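## Task

Move the blue bin, and no other bin, to the bench edge closest to the arms, then set the hook lying flat on the bench next to it with the handle sticking out past that same edge. Every other object must stay on the surface it currently rests on. Nothing may rely on a robot to stay in position at the end; release everything and pull the arms away.

## Robot and tools

Robots: three identical i2rt Big YAM arms named arm1, arm2 and arm3. Each has six revolute joints, a two-finger parallel gripper and a fisheye camera on the wrist. Two fixed room cameras, room_a and room_b, watch the bench. The hand reaches roughly 1.0 m from the joint1 axis when fully stretched. Joints move at different speeds, so the hand can sweep a wide, curved path between postures.

Frames: one shared scene frame, origin on the floor, +z up. The hand point is midway between the fingertips; its z axis runs along the fingers and the fingers close along its y axis. Each arm's foot pose is not printed, so hand positions must be inferred from images and the calibration data.

Joint meanings and ranges (radians, absolute angles; the value after ± is how close counts as arrived):
- joint1_rad -2.879 to 2.879 ±0.045: yaw about the foot, positive counter-clockwise seen from above; 0 points the arm the way its foot faces.
- joint2_rad 0 to 3.141 ±0.14: shoulder; 0 has the upper arm lying back roughly level, increasing lifts it up then forward.
- joint3_rad 0 to 3.019 ±0.09: elbow; 0 is fully folded, increasing opens it.
- joint4_rad -1.692 to 1.57 ±0.055: hand pitch, positive tips the fingers up.
- joint5_rad -1.57 to 1.57 ±0.03: sideways swing of the hand, positive toward the arm's right.
- joint6_rad -2.094 to 2.094 ±0.035: hand roll, positive clockwise viewed from behind the hand.
- gripper_m 0 to 0.093 ±0.003: fingertip gap in metres (absolute). Each finger pad can squeeze with about 50 to 62 N, sometimes less.

execute_actions: argument actions is a list holding zero or one action. The action is an object keyed by robot name (arm1, arm2, arm3); each robot gets its own entry containing joints, a map from joint name to an absolute target in the units above. You may name any subset of joints and robots; all named motions start at once and may finish at different moments. Omitted joints or robots are not frozen: they may keep driving toward an earlier target. Optional cameras lists which images to return (arm1_cam_wrist, arm2_cam_wrist, arm3_cam_wrist, room_a, room_b, or all); omitted or null means all, [] means none. An unknown key, camera or out-of-range value rejects the whole call and nothing moves. An empty actions list just reports state and images. Example: {"arm1": {"joints": {"gripper_m": 0.05}}, "arm2": {"joints": {"joint1_rad": 0.3}}}.

wait: seconds from 0 to 10; sends nothing new, lets the scene run, then reports like an empty execute_actions.

zoom_image: camera (one of the five names) and region [x0, y0, x1, y1] in pixels of that camera's latest full image, top-left origin, at most 504 by 504. Returns a sharper crop. Room images are 896x504; wrist images 616x616.

read_manual: optional section, only "licences"; returns licence text, moves nothing.

finished_scene: scene is the current scene's number. It ends the scene permanently after the last command has been held, reports success, and gives the next task if any. Replying without any tool call ends everything.

Reading results: the pictures line names the cameras in image order. joint_positions gives current readings. joint_status tells how each commanded motion of the last accepted action ended: arrived, off_target (stopped short and may still be pushing), contact_stop or time_out (the joint keeps where it stopped, although after time_out it may keep a target up to 0.375, 0.375, 0.113, 0.225, 0.075, 0.3 rad away for joints 1–6 and keep pushing), not_followed (a self/inter-arm collision check refused the targets; a cause: line usually explains, and the arm may retry them on later actions), or limit_stop_at_motor_heat. on_its_own lists what the arm does without being told; its "held at" value is the target being held, not the actual position. To relieve a joint that keeps pushing, command it to its reported position. Very small target changes may not move a joint at all. A loaded joint left pushing after time_out sags. MOTOR HOT appears at 85 °C; at 100 °C an OVER-TEMPERATURE FAULT drops that whole arm, gripper included, until it cools. Heat builds while holding loads, even during thinking. If any call reports a stop, the remaining motion calls in that reply are skipped.

Camera calibration lines give OpenCV intrinsics K, distortion D and T_world_to_cam (scene frame to camera, metres) with small per-scene errors; wrist camera poses come from joint readings and can be off by more.

Cautions: the arms do not halt on contact and can press very hard, so avoid driving into the bench or objects. Never let two arms squeeze against each other; the collision check can be late and ignores fingers, gripper housings and wrist cameras. Do not drop, slam or knock objects, and never push anything off the work area or onto the floor, which ends the scene. Loose objects may occasionally get nudged by an outside disturbance; check before finishing. Finish with everything resting on its own, grippers open and arms moved away.

Each tool is called after ">>>" by a JSON object that holds its "api" and its "payload".

## Session

>>> {"api": "execute_actions", "payload": {"actions": []}}

Scene clock: 0.00 s.
arm1.joint_positions: joint1_rad=-0.079 joint2_rad=+0.543 joint3_rad=+1.722 joint4_rad=-1.150 joint5_rad=-0.144 joint6_rad=-0.176 gripper_m=+0.094
arm1.joint_status: not commanded
arm1.hand: x=-0.9811 y=+0.1148 z=+1.5319 quat_wxyz=(-0.521, +0.567, -0.409, -0.491) (m; scene frame)
arm2.joint_positions: joint1_rad=-0.875 joint2_rad=+0.262 joint3_rad=+1.619 joint4_rad=-1.258 joint5_rad=+0.084 joint6_rad=+0.747 gripper_m=+0.094
arm2.joint_status: not commanded
arm2.hand: x=+0.0192 y=+0.0014 z=+1.4074 quat_wxyz=(-0.553, -0.009, -0.671, -0.494) (m; scene frame)
arm3.joint_positions: joint1_rad=-0.750 joint2_rad=+0.599 joint3_rad=+1.589 joint4_rad=-1.256 joint5_rad=+0.143 joint6_rad=+0.648 gripper_m=+0.094
arm3.joint_status: not commanded
arm3.hand: x=+1.0651 y=+0.1480 z=+1.4200 quat_wxyz=(-0.473, +0.068, -0.790, -0.384) (m; scene frame)
pictures: arm1_cam_wrist, arm2_cam_wrist, arm3_cam_wrist, room_a, room_b
camera_calibration (this result's frames):
arm1_cam_wrist: T_world_to_cam=[[0.97514, 0.111007, 0.19178, 0.647814], [0.221052, -0.547583, -0.807024, 1.52371], [0.0154299, 0.829355, -0.558509, 0.898742], [0, 0, 0, 1]] pos_world=[-0.982397, 0.0170703, 1.60739]
arm2_cam_wrist: T_world_to_cam=[[0.528948, -0.508886, -0.679153, 0.945746], [-0.753879, 0.0857436, -0.651395, 0.934973], [0.389719, 0.856553, -0.338285, 0.589202], [0, 0, 0, 1]] pos_world=[-0.0250174, -0.103573, 1.45066]
arm3_cam_wrist: T_world_to_cam=[[0.482824, -0.680195, -0.551558, 0.374729], [-0.840777, -0.183923, -0.509182, 1.6536], [0.244899, 0.709582, -0.660695, 0.69766], [0, 0, 0, 1]] pos_world=[1.03852, 0.0639768, 1.50961]
Images, in order (width x height): arm1_cam_wrist 616x616, arm2_cam_wrist 616x616, arm3_cam_wrist 616x616, room_a 896x504, room_b 896x504.

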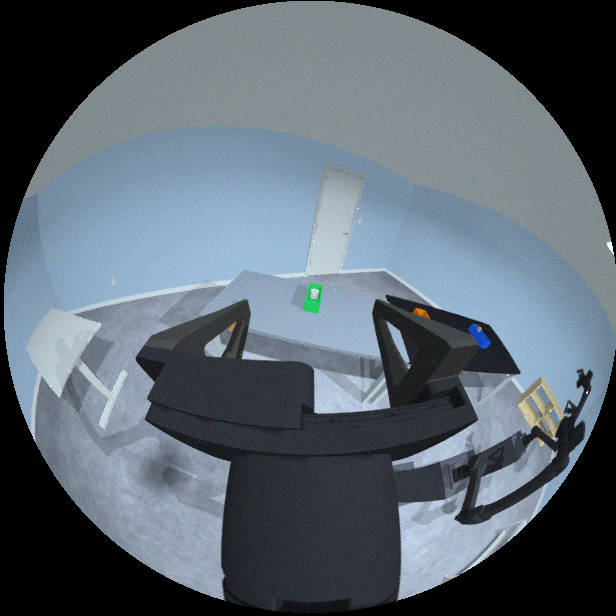

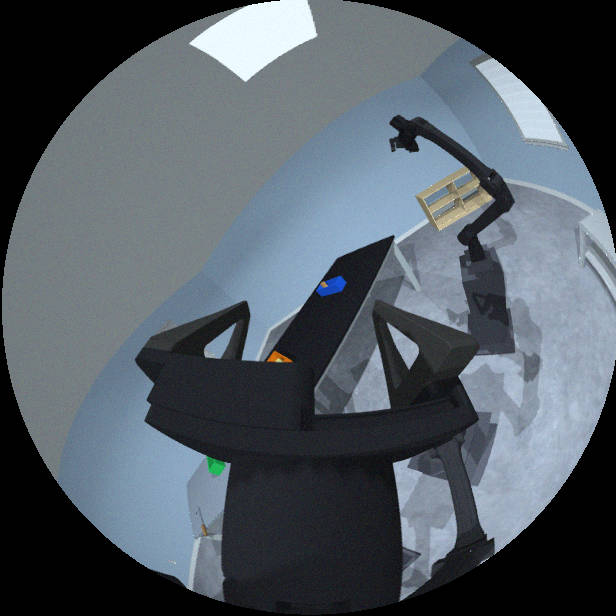

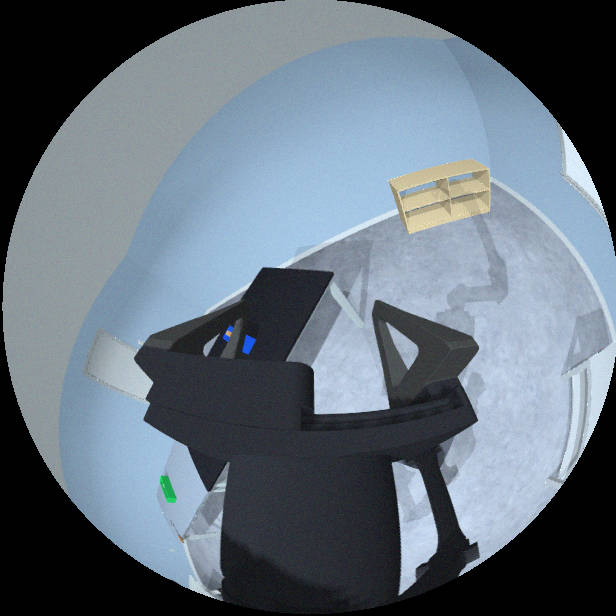

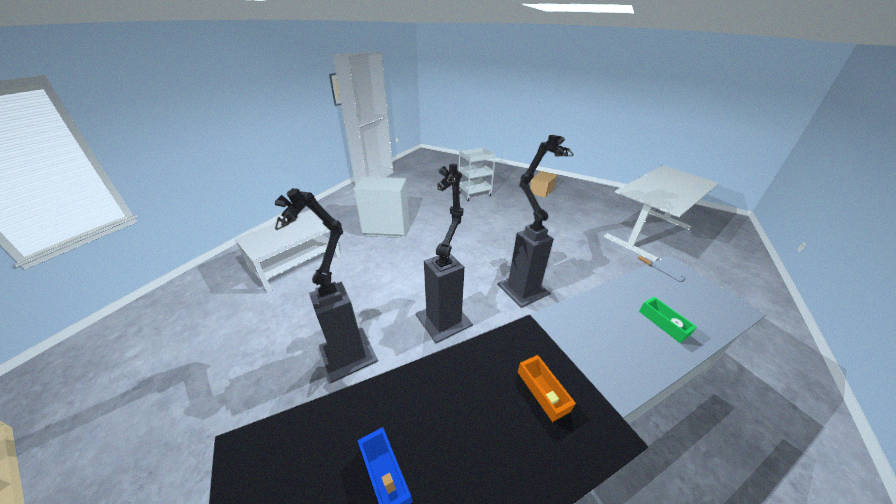

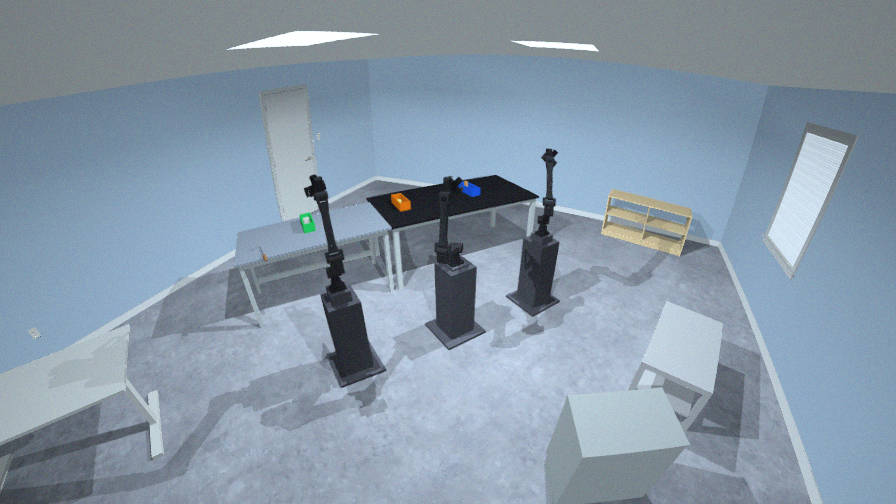

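>>> {"api": "zoom_image", "payload": {"camera": "room_a", "region": [610, 230, 730, 310]}}

>>> {"api": "zoom_image", "payload": {"camera": "room_a", "region": [300, 380, 480, 504]}}

>>> {"api": "zoom_image", "payload": {"camera": "room_b", "region": [220, 200, 340, 290]}}

Region (610, 230, 730, 310) of room_a's 896x504 image, scaled by 4.200, with more detail than that image has.

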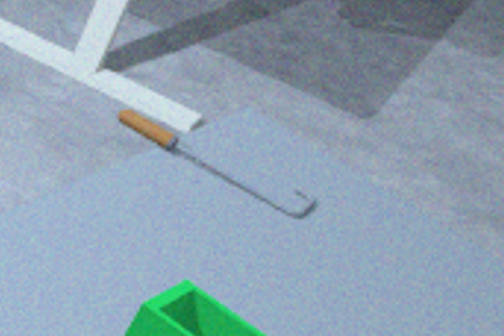

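Region (300, 380, 480, 504) of room_a's 896x504 image, scaled by 2.800, with more detail than that image has; it fills the top 347 rows of this view, and the rest is white.

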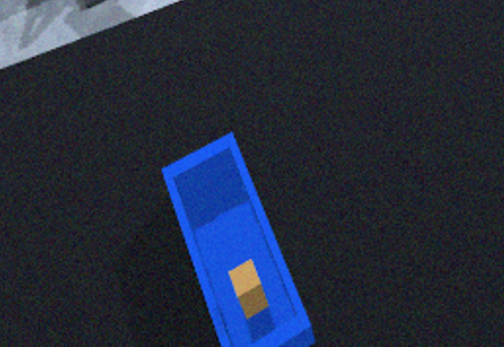

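Region (220, 200, 340, 290) of room_b's 896x504 image, scaled by 4.200, with more detail than that image has; it fills the top 378 rows of this view, and the rest is white.

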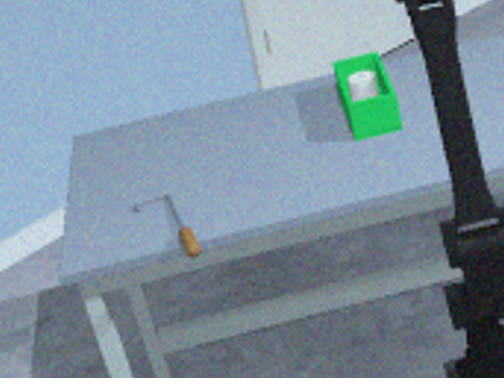

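>>> {"api": "execute_actions", "payload": {"actions": [{"arm1":{"joints":{"joint1_rad":0.665,"joint2_rad":2.445,"joint3_rad":1.64,"joint4_rad":0.856,"joint5_rad":0.51,"joint6_rad":0,"gripper_m":0.085}},"arm2":{"joints":{"joint1_rad":1.503,"joint2_rad":0.9,"joint3_rad":1.53,"joint4_rad":-1.06,"joint5_rad":0,"joint6_rad":0,"gripper_m":0.07}},"arm3":{"joints":{"joint1_rad":1.475,"joint2_rad":0.618,"joint3_rad":0.98,"joint4_rad":-1.07,"joint5_rad":0,"joint6_rad":0,"gripper_m":0.065}}}], "cameras": ["arm1_cam_wrist","room_a","room_b"]}}

>>> {"api": "zoom_image", "payload": {"camera": "room_a", "region": [580, 210, 720, 310]}}

Scene clock: 3.30 s.
arm1.joint_positions: joint1_rad=+0.674 joint2_rad=+2.451 joint3_rad=+1.620 joint4_rad=+0.834 joint5_rad=+0.506 joint6_rad=-0.010 gripper_m=+0.085
arm1.joint_status: all done
arm1.hand: x=-1.4543 y=+0.6659 z=+0.8183 quat_wxyz=(-0.443, +0.559, -0.434, -0.550) (m; scene frame)
arm2.joint_positions: joint1_rad=+1.498 joint2_rad=+0.900 joint3_rad=+1.505 joint4_rad=-1.073 joint5_rad=+0.001 joint6_rad=+0.015 gripper_m=+0.070
arm2.joint_status: all done
arm2.hand: x=-0.3629 y=+0.0007 z=+1.2880 quat_wxyz=(+0.016, +0.854, +0.004, -0.520) (m; scene frame)
arm3.joint_positions: joint1_rad=+1.467 joint2_rad=+0.629 joint3_rad=+0.977 joint4_rad=-1.089 joint5_rad=+0.000 joint6_rad=+0.011 gripper_m=+0.065
arm3.joint_status: all done
arm3.hand: x=+0.6358 y=+0.0095 z=+1.1336 quat_wxyz=(+0.005, +0.917, -0.009, -0.398) (m; scene frame)
pictures: arm1_cam_wrist, room_a, room_b
camera_calibration (this result's frames):
arm1_cam_wrist: T_world_to_cam=[[0.975633, 0.218418, 0.0208123, 1.2541], [0.145943, -0.575207, -0.804884, 1.26161], [-0.163829, 0.788309, -0.593067, -0.154582], [0, 0, 0, 1]] pos_world=[-1.43299, 0.573626, 0.897669]
Images, in order (width x height): arm1_cam_wrist 616x616, room_a 896x504, room_b 896x504.

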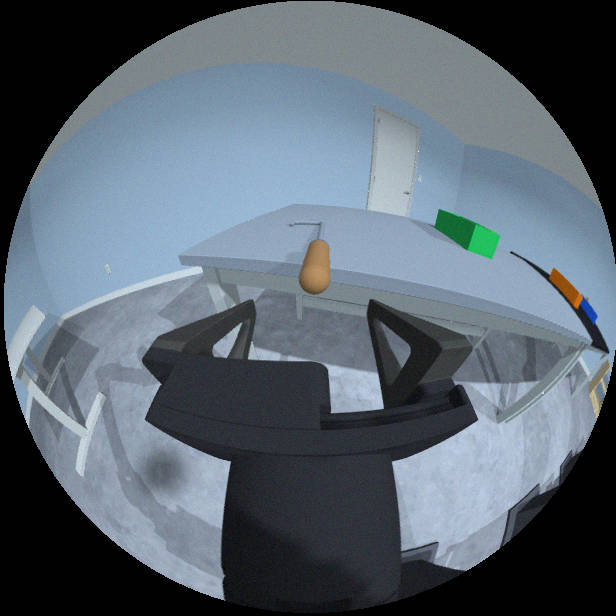

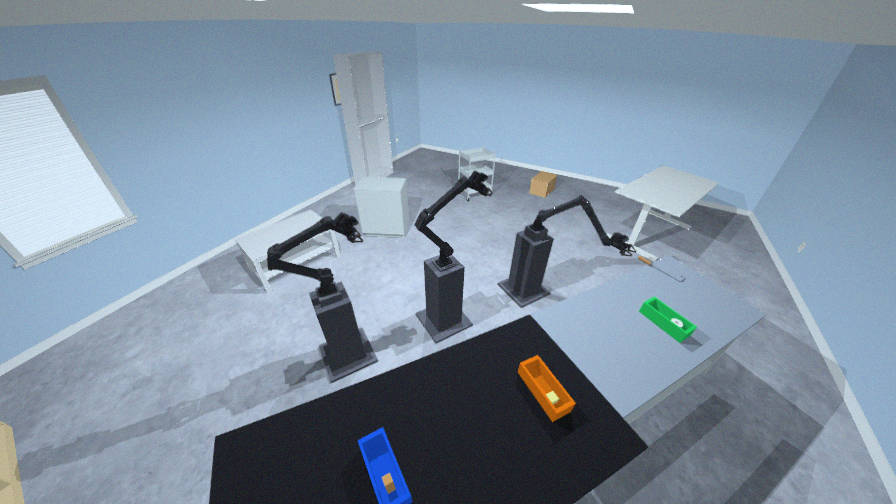

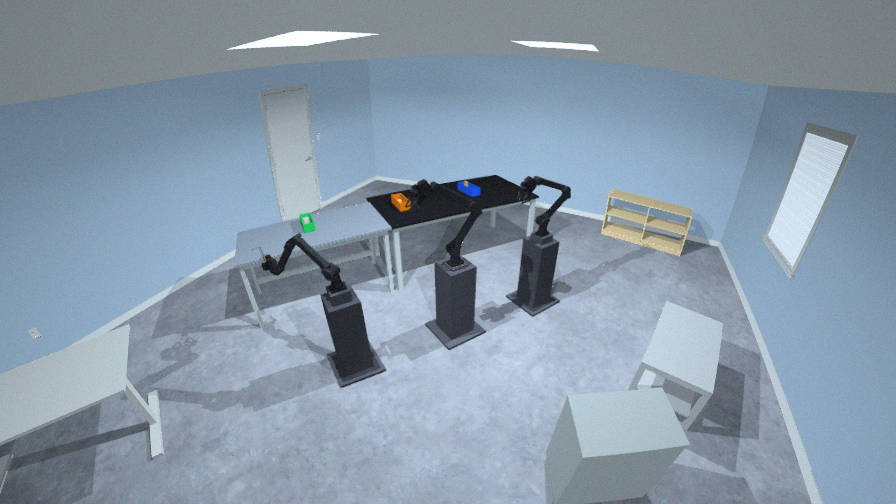

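Region (580, 210, 720, 310) of room_a's 896x504 image, scaled by 3.600, with more detail than that image has; it fills the top 360 rows of this view, and the rest is white.

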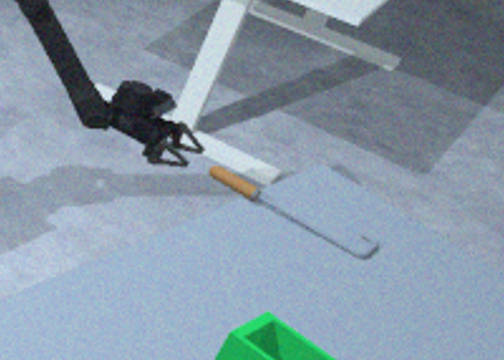

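>>> {"api": "zoom_image", "payload": {"camera": "arm1_cam_wrist", "region": [250, 200, 390, 310]}}

Region (250, 200, 390, 310) of arm1_cam_wrist's 616x616 image, scaled by 3.600, with more detail than that image has; it fills the top 396 rows of this view, and the rest is white.

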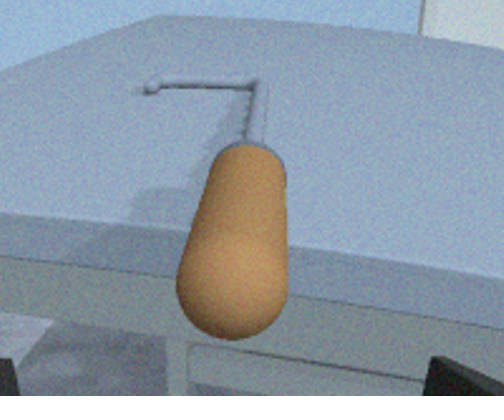

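>>> {"api": "execute_actions", "payload": {"actions": [{"arm1":{"joints":{"joint1_rad":0.612,"joint2_rad":2.645,"joint3_rad":2.10,"joint4_rad":0.60,"joint5_rad":0.545,"gripper_m":0.06}}}], "cameras": ["arm1_cam_wrist","room_a"]}}

>>> {"api": "zoom_image", "payload": {"camera": "room_a", "region": [580, 210, 720, 310]}}

Scene clock: 5.83 s.
arm1.joint_positions: joint1_rad=+0.605 joint2_rad=+2.658 joint3_rad=+2.065 joint4_rad=+0.605 joint5_rad=+0.542 joint6_rad=-0.010 gripper_m=+0.060
arm1.joint_status: all done
arm1.hand: x=-1.4571 y=+0.7710 z=+0.8159 quat_wxyz=(-0.472, +0.533, -0.462, -0.529) (m; scene frame)
arm2.joint_positions: joint1_rad=+1.498 joint2_rad=+0.900 joint3_rad=+1.505 joint4_rad=-1.073 joint5_rad=+0.001 joint6_rad=+0.015 gripper_m=+0.070
arm2.joint_status: not commanded
arm2.hand: x=-0.3629 y=+0.0007 z=+1.2880 quat_wxyz=(+0.016, +0.854, +0.004, -0.520) (m; scene frame)
arm3.joint_positions: joint1_rad=+1.467 joint2_rad=+0.629 joint3_rad=+0.977 joint4_rad=-1.089 joint5_rad=+0.000 joint6_rad=+0.011 gripper_m=+0.065
arm3.joint_status: not commanded
arm3.hand: x=+0.6358 y=+0.0095 z=+1.1336 quat_wxyz=(+0.005, +0.917, -0.009, -0.398) (m; scene frame)
pictures: arm1_cam_wrist, room_a
camera_calibration (this result's frames):
arm1_cam_wrist: T_world_to_cam=[[0.993191, 0.115334, 0.0164474, 1.34248], [0.0808513, -0.58072, -0.810078, 1.23413], [-0.0838785, 0.805892, -0.586091, -0.142095], [0, 0, 0, 1]] pos_world=[-1.44504, 0.676361, 0.894379]
Images, in order (width x height): arm1_cam_wrist 616x616, room_a 896x504.

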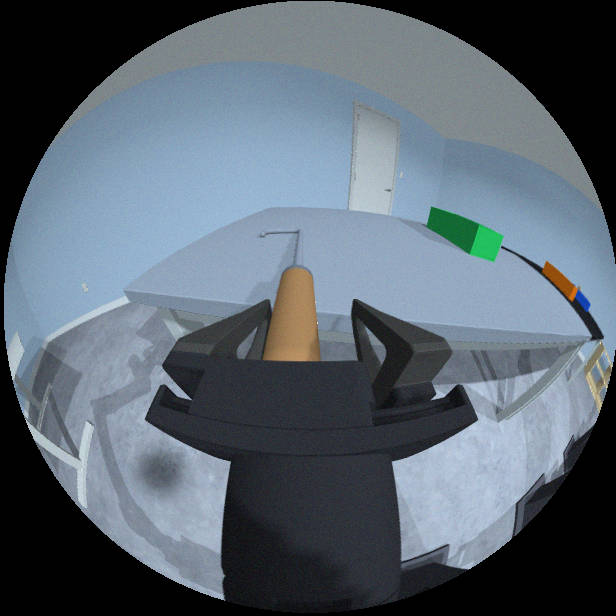

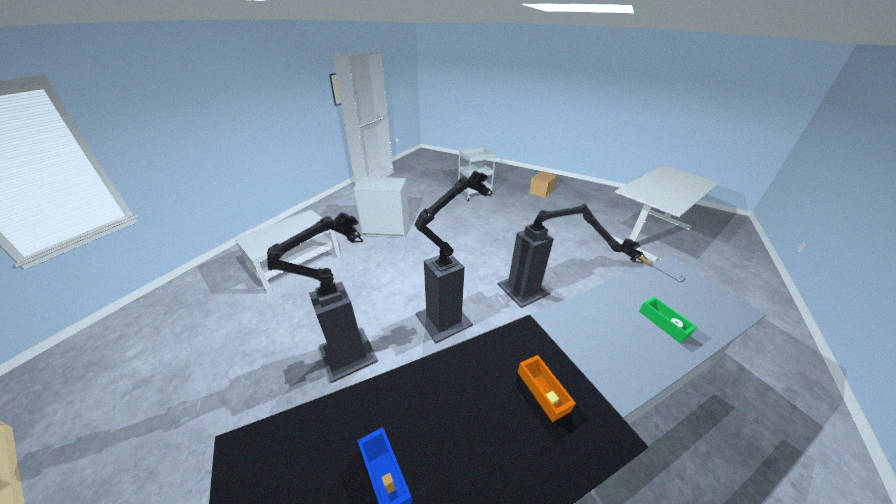

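Region (580, 210, 720, 310) of room_a's 896x504 image, scaled by 3.600, with more detail than that image has; it fills the top 360 rows of this view, and the rest is white.

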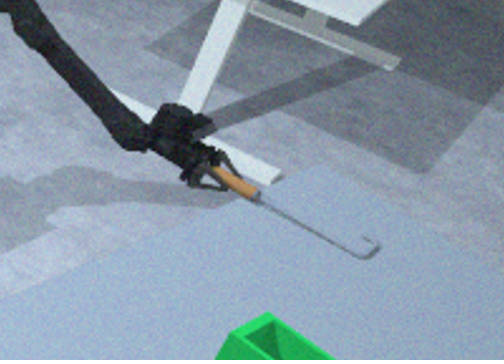

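>>> {"api": "execute_actions", "payload": {"actions": []}}

Scene clock: 10.90 s.
arm1.joint_positions: joint1_rad=+0.605 joint2_rad=+2.658 joint3_rad=+2.065 joint4_rad=+0.605 joint5_rad=+0.542 joint6_rad=-0.010 gripper_m=+0.060
arm1.joint_status: all done
arm1.hand: x=-1.4571 y=+0.7710 z=+0.8159 quat_wxyz=(-0.472, +0.533, -0.462, -0.529) (m; scene frame)
arm2.joint_positions: joint1_rad=+1.498 joint2_rad=+0.900 joint3_rad=+1.505 joint4_rad=-1.073 joint5_rad=+0.001 joint6_rad=+0.015 gripper_m=+0.070
arm2.joint_status: not commanded
arm2.hand: x=-0.3629 y=+0.0007 z=+1.2880 quat_wxyz=(+0.016, +0.854, +0.004, -0.520) (m; scene frame)
arm3.joint_positions: joint1_rad=+1.467 joint2_rad=+0.629 joint3_rad=+0.977 joint4_rad=-1.089 joint5_rad=+0.000 joint6_rad=+0.011 gripper_m=+0.065
arm3.joint_status: not commanded
arm3.hand: x=+0.6358 y=+0.0095 z=+1.1336 quat_wxyz=(+0.005, +0.917, -0.009, -0.398) (m; scene frame)
pictures: arm1_cam_wrist, arm2_cam_wrist, arm3_cam_wrist, room_a, room_b
camera_calibration (this result's frames):
arm1_cam_wrist: T_world_to_cam=[[0.993191, 0.115334, 0.0164474, 1.34248], [0.0808513, -0.58072, -0.810078, 1.23413], [-0.0838785, 0.805892, -0.586091, -0.142095], [0, 0, 0, 1]] pos_world=[-1.44504, 0.676361, 0.894379]
arm2_cam_wrist: T_world_to_cam=[[-0.0172152, 0.999415, -0.0295362, 0.0304109], [0.886037, 0.00156087, -0.463612, 0.922572], [-0.463295, -0.0341513, -0.885546, 1.09429], [0, 0, 0, 1]] pos_world=[-0.30993, 0.0055383, 1.39766]
arm3_cam_wrist: T_world_to_cam=[[0.000338481, 0.999405, -0.0344795, 0.0345126], [0.979329, -0.00730563, -0.202144, -0.385596], [-0.202275, -0.0336983, -0.978749, 1.36373], [0, 0, 0, 1]] pos_world=[0.653463, 0.00864645, 1.258]
Images, in order (width x height): arm1_cam_wrist 616x616, arm2_cam_wrist 616x616, arm3_cam_wrist 616x616, room_a 896x504, room_b 896x504.

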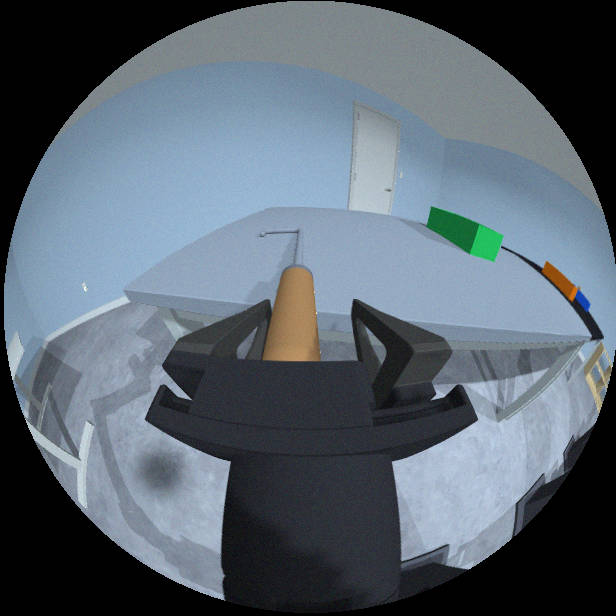

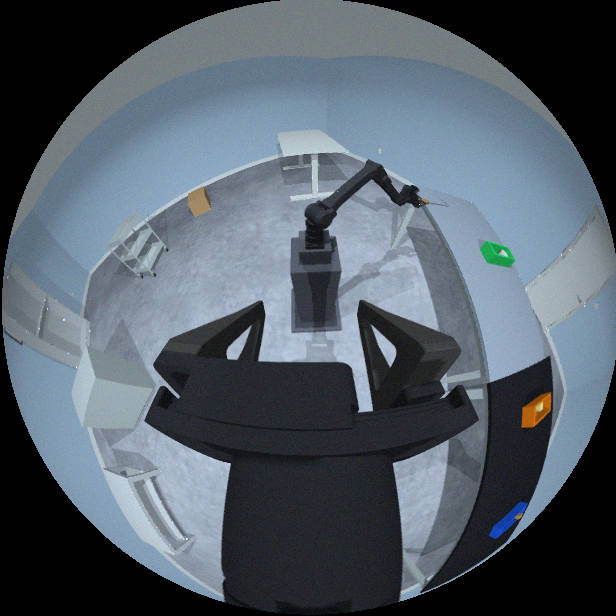

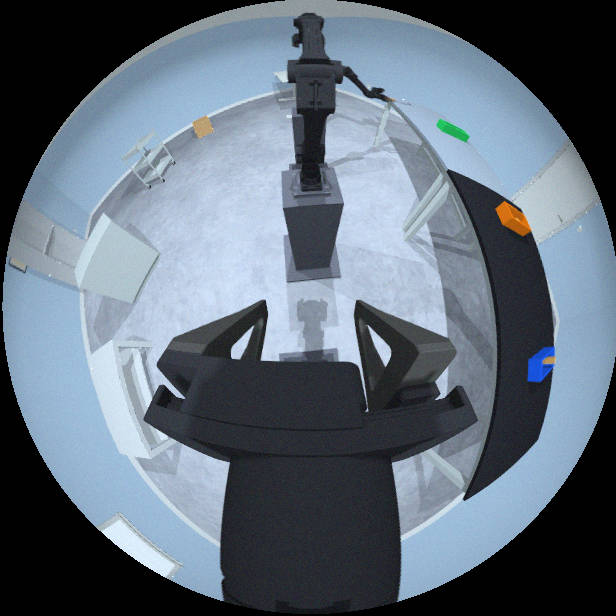

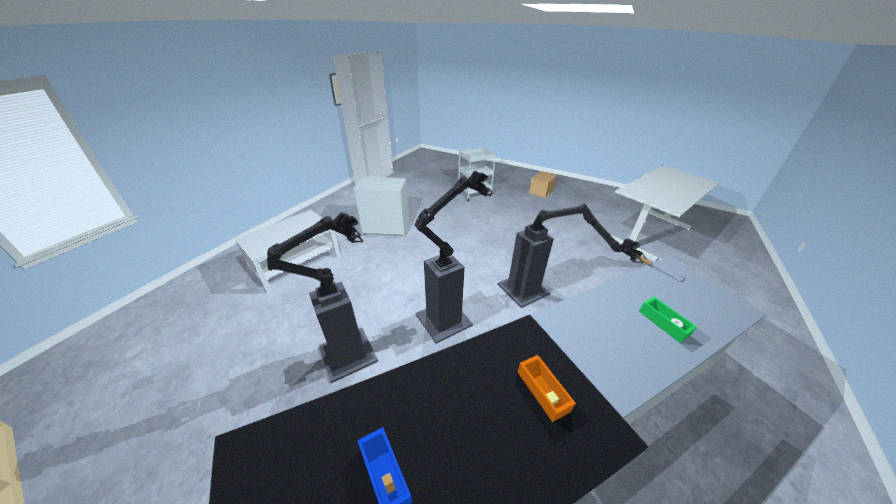

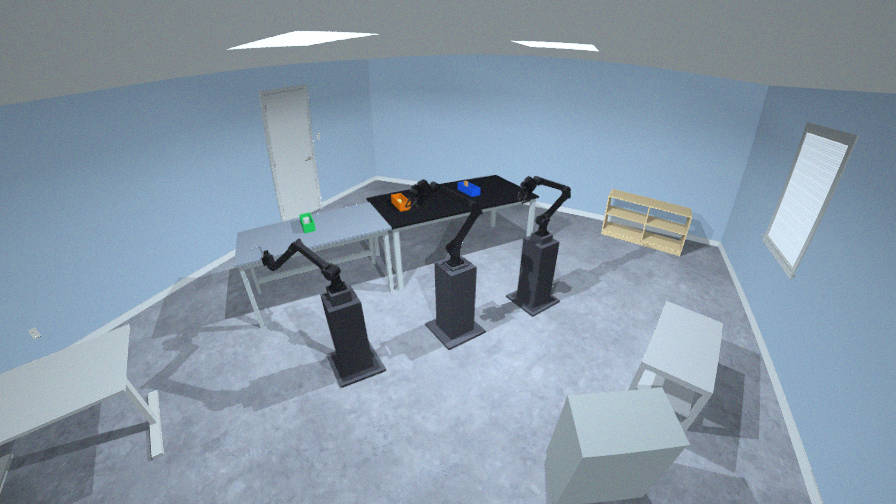

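>>> {"api": "execute_actions", "payload": {"actions": [{"arm1":{"joints":{"gripper_m":0}}}], "cameras": ["arm1_cam_wrist"]}}

>>> {"api": "execute_actions", "payload": {"actions": [{"arm1":{"joints":{"joint2_rad":2.52}}}], "cameras": ["arm1_cam_wrist","room_a"]}}

Scene clock: 11.70 s.
arm1.joint_positions: joint1_rad=+0.607 joint2_rad=+2.658 joint3_rad=+2.065 joint4_rad=+0.605 joint5_rad=+0.542 joint6_rad=-0.009 gripper_m=+0.030
arm1.joint_status: gripper_m off_target (ended at +0.030, target +0.000)
arm1.hand: x=-1.4582 y=+0.7702 z=+0.8159 quat_wxyz=(-0.471, +0.533, -0.462, -0.530) (m; scene frame)
arm2.joint_positions: joint1_rad=+1.498 joint2_rad=+0.900 joint3_rad=+1.505 joint4_rad=-1.073 joint5_rad=+0.001 joint6_rad=+0.015 gripper_m=+0.070
arm2.joint_status: not commanded
arm2.hand: x=-0.3629 y=+0.0007 z=+1.2880 quat_wxyz=(+0.016, +0.854, +0.004, -0.520) (m; scene frame)
arm3.joint_positions: joint1_rad=+1.467 joint2_rad=+0.629 joint3_rad=+0.977 joint4_rad=-1.089 joint5_rad=+0.000 joint6_rad=+0.011 gripper_m=+0.065
arm3.joint_status: not commanded
arm3.hand: x=+0.6358 y=+0.0095 z=+1.1336 quat_wxyz=(+0.005, +0.917, -0.009, -0.398) (m; scene frame)
pictures: arm1_cam_wrist
camera_calibration (this result's frames):
arm1_cam_wrist: T_world_to_cam=[[0.99307, 0.116477, 0.0156752, 1.34327], [0.0808991, -0.580719, -0.810075, 1.23383], [-0.0852521, 0.805729, -0.586117, -0.143435], [0, 0, 0, 1]] pos_world=[-1.446, 0.67562, 0.894371]
Images, in order (width x height): arm1_cam_wrist 616x616.

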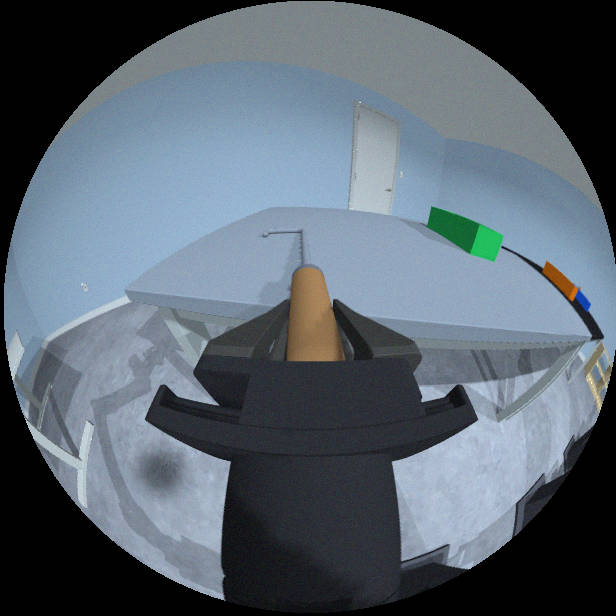

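Scene clock: 12.77 s.
arm1.joint_positions: joint1_rad=+0.607 joint2_rad=+2.581 joint3_rad=+2.065 joint4_rad=+0.590 joint5_rad=+0.543 joint6_rad=-0.009 gripper_m=+0.030
arm1.joint_status: all done
arm1.hand: x=-1.4618 y=+0.7743 z=+0.8825 quat_wxyz=(-0.475, +0.511, -0.458, -0.551) (m; scene frame)
arm2.joint_positions: joint1_rad=+1.498 joint2_rad=+0.900 joint3_rad=+1.505 joint4_rad=-1.073 joint5_rad=+0.001 joint6_rad=+0.015 gripper_m=+0.070
arm2.joint_status: not commanded
arm2.hand: x=-0.3629 y=+0.0007 z=+1.2880 quat_wxyz=(+0.016, +0.854, +0.004, -0.520) (m; scene frame)
arm3.joint_positions: joint1_rad=+1.467 joint2_rad=+0.629 joint3_rad=+0.977 joint4_rad=-1.089 joint5_rad=+0.000 joint6_rad=+0.011 gripper_m=+0.065
arm3.joint_status: not commanded
arm3.hand: x=+0.6358 y=+0.0095 z=+1.1336 quat_wxyz=(+0.005, +0.917, -0.009, -0.398) (m; scene frame)
pictures: arm1_cam_wrist, room_a
camera_calibration (this result's frames):
arm1_cam_wrist: T_world_to_cam=[[0.99309, 0.1161, -0.0171178, 1.37457], [0.0487217, -0.540584, -0.839878, 1.23865], [-0.106763, 0.83324, -0.542505, -0.199228], [0, 0, 0, 1]] pos_world=[-1.44669, 0.676012, 0.955762]
Images, in order (width x height): arm1_cam_wrist 616x616, room_a 896x504.

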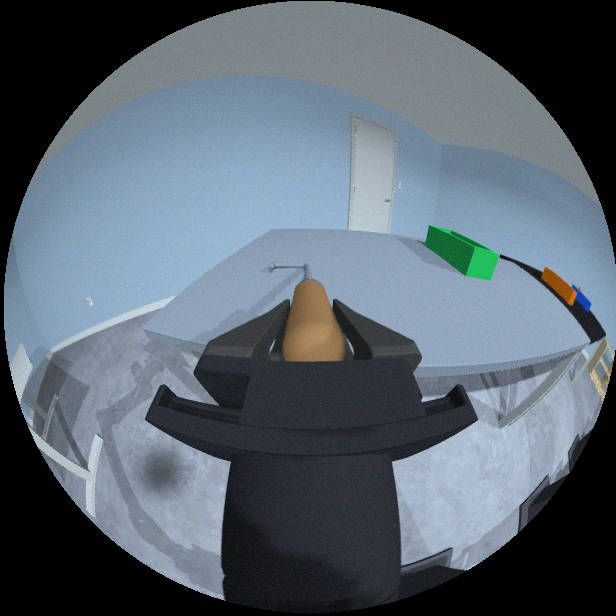

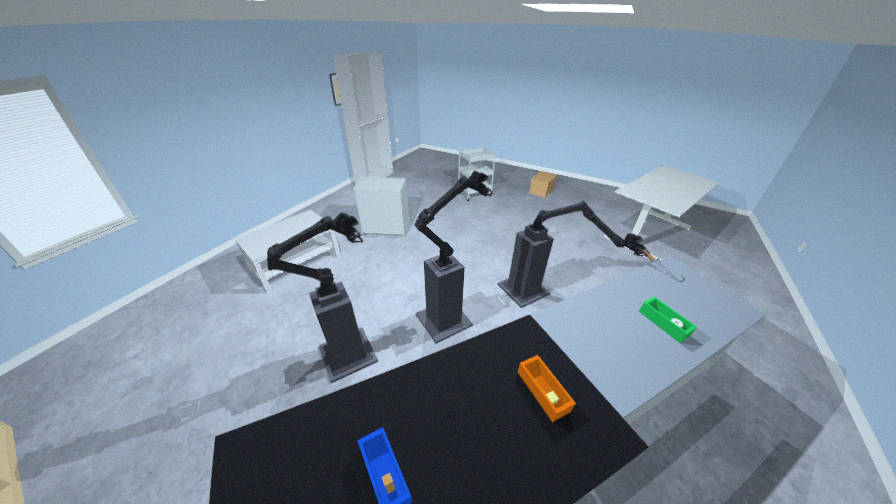

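>>> {"api": "execute_actions", "payload": {"actions": [{"arm1":{"joints":{"joint2_rad":2.6,"joint6_rad":1.57}}}], "cameras": ["arm1_cam_wrist","room_a"]}}

Scene clock: 15.50 s.
arm1.joint_positions: joint1_rad=+0.607 joint2_rad=+2.621 joint3_rad=+2.065 joint4_rad=+0.579 joint5_rad=+0.547 joint6_rad=+1.545 gripper_m=+0.030
arm1.joint_status: all done
arm1.hand: x=-1.4599 y=+0.7726 z=+0.8432 quat_wxyz=(+0.036, +0.052, -0.700, -0.711) (m; scene frame)
arm2.joint_positions: joint1_rad=+1.498 joint2_rad=+0.900 joint3_rad=+1.505 joint4_rad=-1.073 joint5_rad=+0.001 joint6_rad=+0.015 gripper_m=+0.070
arm2.joint_status: not commanded
arm2.hand: x=-0.3629 y=+0.0007 z=+1.2880 quat_wxyz=(+0.016, +0.854, +0.004, -0.520) (m; scene frame)
arm3.joint_positions: joint1_rad=+1.467 joint2_rad=+0.629 joint3_rad=+0.977 joint4_rad=-1.089 joint5_rad=+0.000 joint6_rad=+0.011 gripper_m=+0.065
arm3.joint_status: not commanded
arm3.hand: x=+0.6358 y=+0.0095 z=+1.1336 quat_wxyz=(+0.005, +0.917, -0.009, -0.398) (m; scene frame)
pictures: arm1_cam_wrist, room_a
camera_calibration (this result's frames):
arm1_cam_wrist: T_world_to_cam=[[0.0262224, 0.00503522, -0.999643, 0.874998], [-0.72648, -0.686818, -0.0225163, -0.503277], [-0.686687, 0.726812, -0.014352, -1.42868], [0, 0, 0, 1]] pos_world=[-1.36962, 0.688315, 0.842849]
Images, in order (width x height): arm1_cam_wrist 616x616, room_a 896x504.

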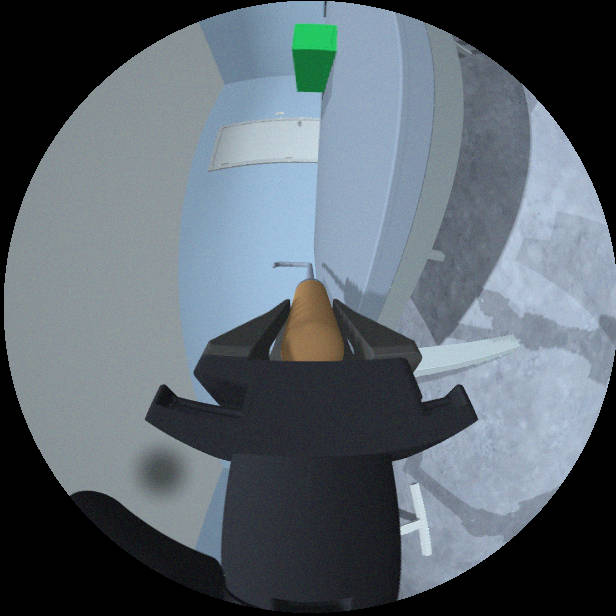

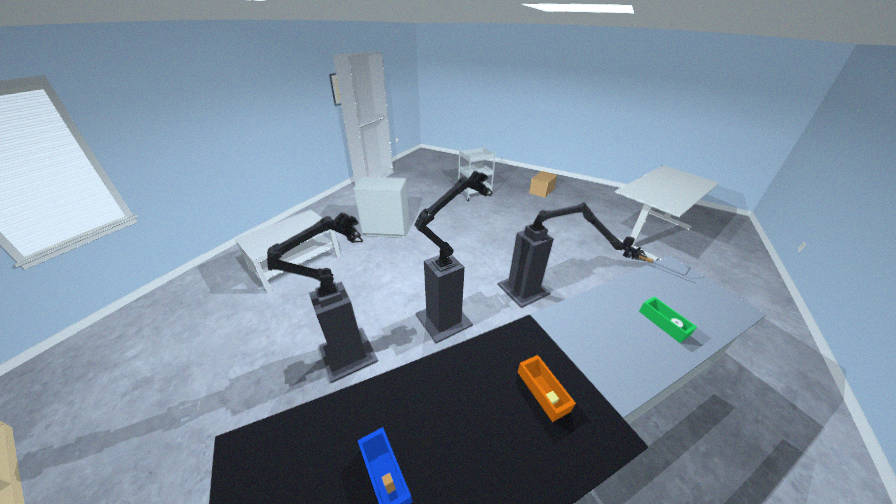

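>>> {"api": "execute_actions", "payload": {"actions": [{"arm1":{"joints":{"joint2_rad":1.28,"joint3_rad":1.5,"joint5_rad":0}},"arm3":{"joints":{"joint6_rad":1.57}}}], "cameras": ["arm1_cam_wrist"]}}

>>> {"api": "execute_actions", "payload": {"actions": [{"arm1":{"joints":{"joint1_rad":-1.63,"joint4_rad":-1.55}}}], "cameras": ["arm1_cam_wrist","arm2_cam_wrist","room_b"]}}

Scene clock: 18.40 s.
arm1.joint_positions: joint1_rad=+0.615 joint2_rad=+1.316 joint3_rad=+1.450 joint4_rad=+0.574 joint5_rad=-0.001 joint6_rad=+1.563 gripper_m=+0.030
arm1.joint_status: all done
arm1.hand: x=-1.3087 y=+0.4258 z=+1.5080 quat_wxyz=(+0.298, +0.145, -0.397, -0.856) (m; scene frame)
arm2.joint_positions: joint1_rad=+1.498 joint2_rad=+0.900 joint3_rad=+1.505 joint4_rad=-1.073 joint5_rad=+0.001 joint6_rad=+0.015 gripper_m=+0.070
arm2.joint_status: not commanded
arm2.hand: x=-0.3629 y=+0.0007 z=+1.2880 quat_wxyz=(+0.016, +0.854, +0.004, -0.520) (m; scene frame)
arm3.joint_positions: joint1_rad=+1.467 joint2_rad=+0.629 joint3_rad=+0.977 joint4_rad=-1.089 joint5_rad=+0.000 joint6_rad=+1.558 gripper_m=+0.065
arm3.joint_status: all done
arm3.hand: x=+0.6358 y=+0.0095 z=+1.1336 quat_wxyz=(+0.281, +0.650, -0.647, -0.281) (m; scene frame)
pictures: arm1_cam_wrist
camera_calibration (this result's frames):
arm1_cam_wrist: T_world_to_cam=[[-0.386132, 0.502221, -0.773742, 0.44533], [-0.341069, -0.857084, -0.386107, 0.508515], [-0.857073, 0.114811, 0.50224, -1.80464], [0, 0, 0, 1]] pos_world=[-1.20131, 0.419378, 1.44727]
Images, in order (width x height): arm1_cam_wrist 616x616.

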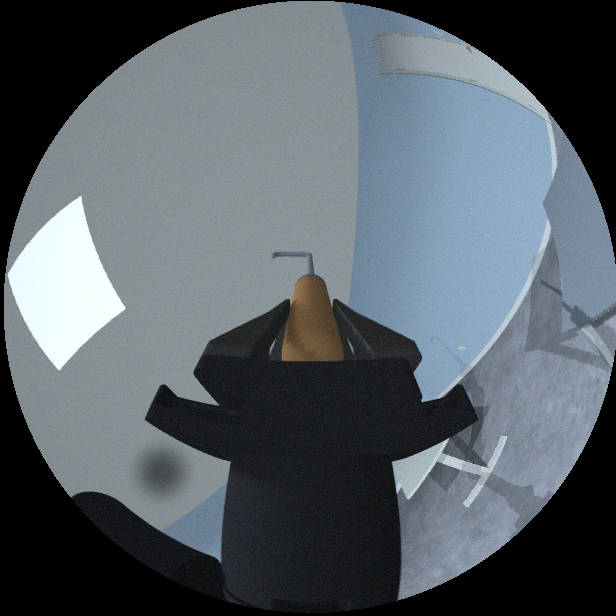

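Scene clock: 20.70 s.
arm1.joint_positions: joint1_rad=-1.632 joint2_rad=+1.325 joint3_rad=+1.450 joint4_rad=-1.545 joint5_rad=+0.004 joint6_rad=+1.563 gripper_m=+0.030
arm1.joint_status: all done
arm1.hand: x=-0.5425 y=-0.0097 z=+1.1112 quat_wxyz=(-0.060, -0.701, -0.709, -0.054) (m; scene frame)
arm2.joint_positions: joint1_rad=+1.498 joint2_rad=+0.900 joint3_rad=+1.505 joint4_rad=-1.073 joint5_rad=+0.001 joint6_rad=+0.015 gripper_m=+0.070
arm2.joint_status: not commanded
arm2.hand: x=-0.3629 y=+0.0007 z=+1.2880 quat_wxyz=(+0.016, +0.854, +0.004, -0.520) (m; scene frame)
arm3.joint_positions: joint1_rad=+1.467 joint2_rad=+0.629 joint3_rad=+0.977 joint4_rad=-1.089 joint5_rad=+0.000 joint6_rad=+1.558 gripper_m=+0.065
arm3.joint_status: not commanded
arm3.hand: x=+0.6358 y=+0.0095 z=+1.1336 quat_wxyz=(+0.281, +0.650, -0.647, -0.281) (m; scene frame)
pictures: arm1_cam_wrist, arm2_cam_wrist, room_b
camera_calibration (this result's frames):
arm1_cam_wrist: T_world_to_cam=[[-0.988921, -0.0147939, -0.147702, -0.374822], [-0.0982314, 0.811209, 0.576447, -0.67833], [0.111289, 0.584569, -0.803675, 1.08231], [0, 0, 0, 1]] pos_world=[-0.557752, -0.0879642, 1.20549]
arm2_cam_wrist: T_world_to_cam=[[-0.0172152, 0.999415, -0.0295362, 0.0304109], [0.886037, 0.00156087, -0.463612, 0.922572], [-0.463295, -0.0341513, -0.885546, 1.09429], [0, 0, 0, 1]] pos_world=[-0.30993, 0.0055383, 1.39766]
Images, in order (width x height): arm1_cam_wrist 616x616, arm2_cam_wrist 616x616, room_b 896x504.

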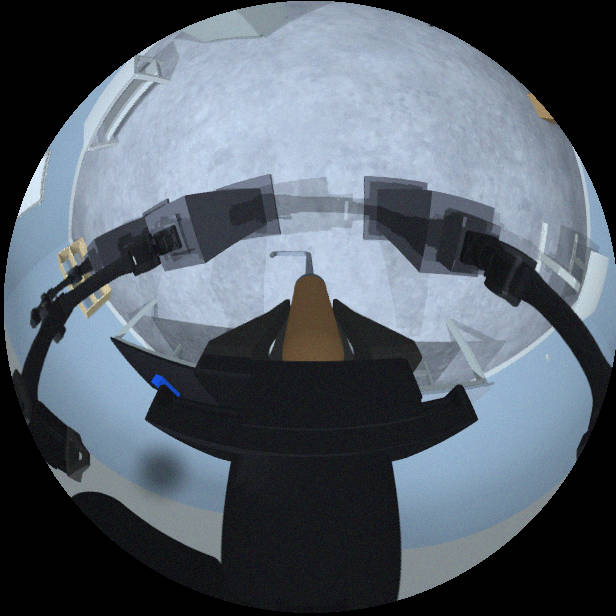

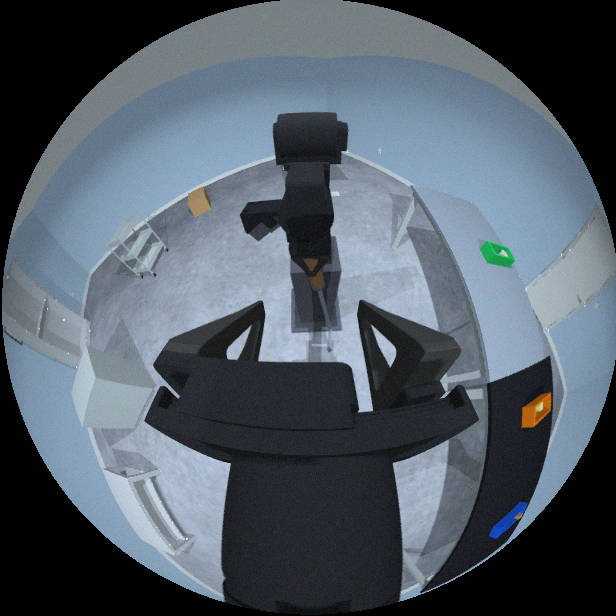

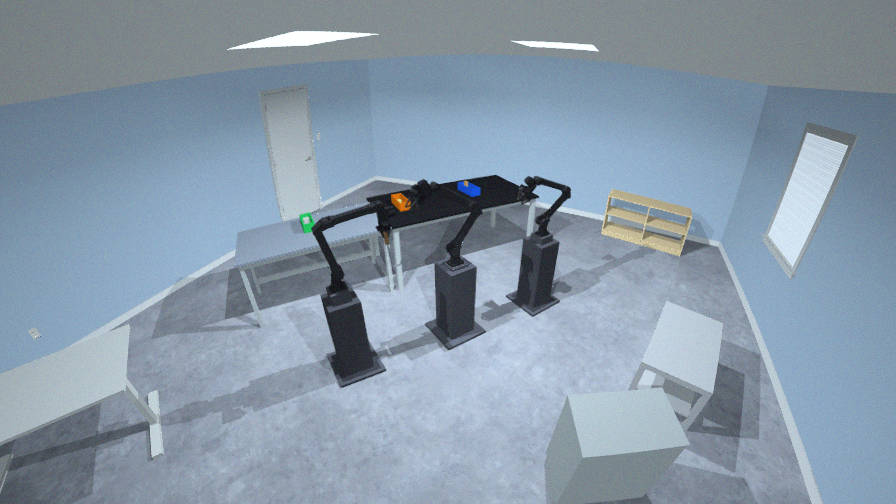

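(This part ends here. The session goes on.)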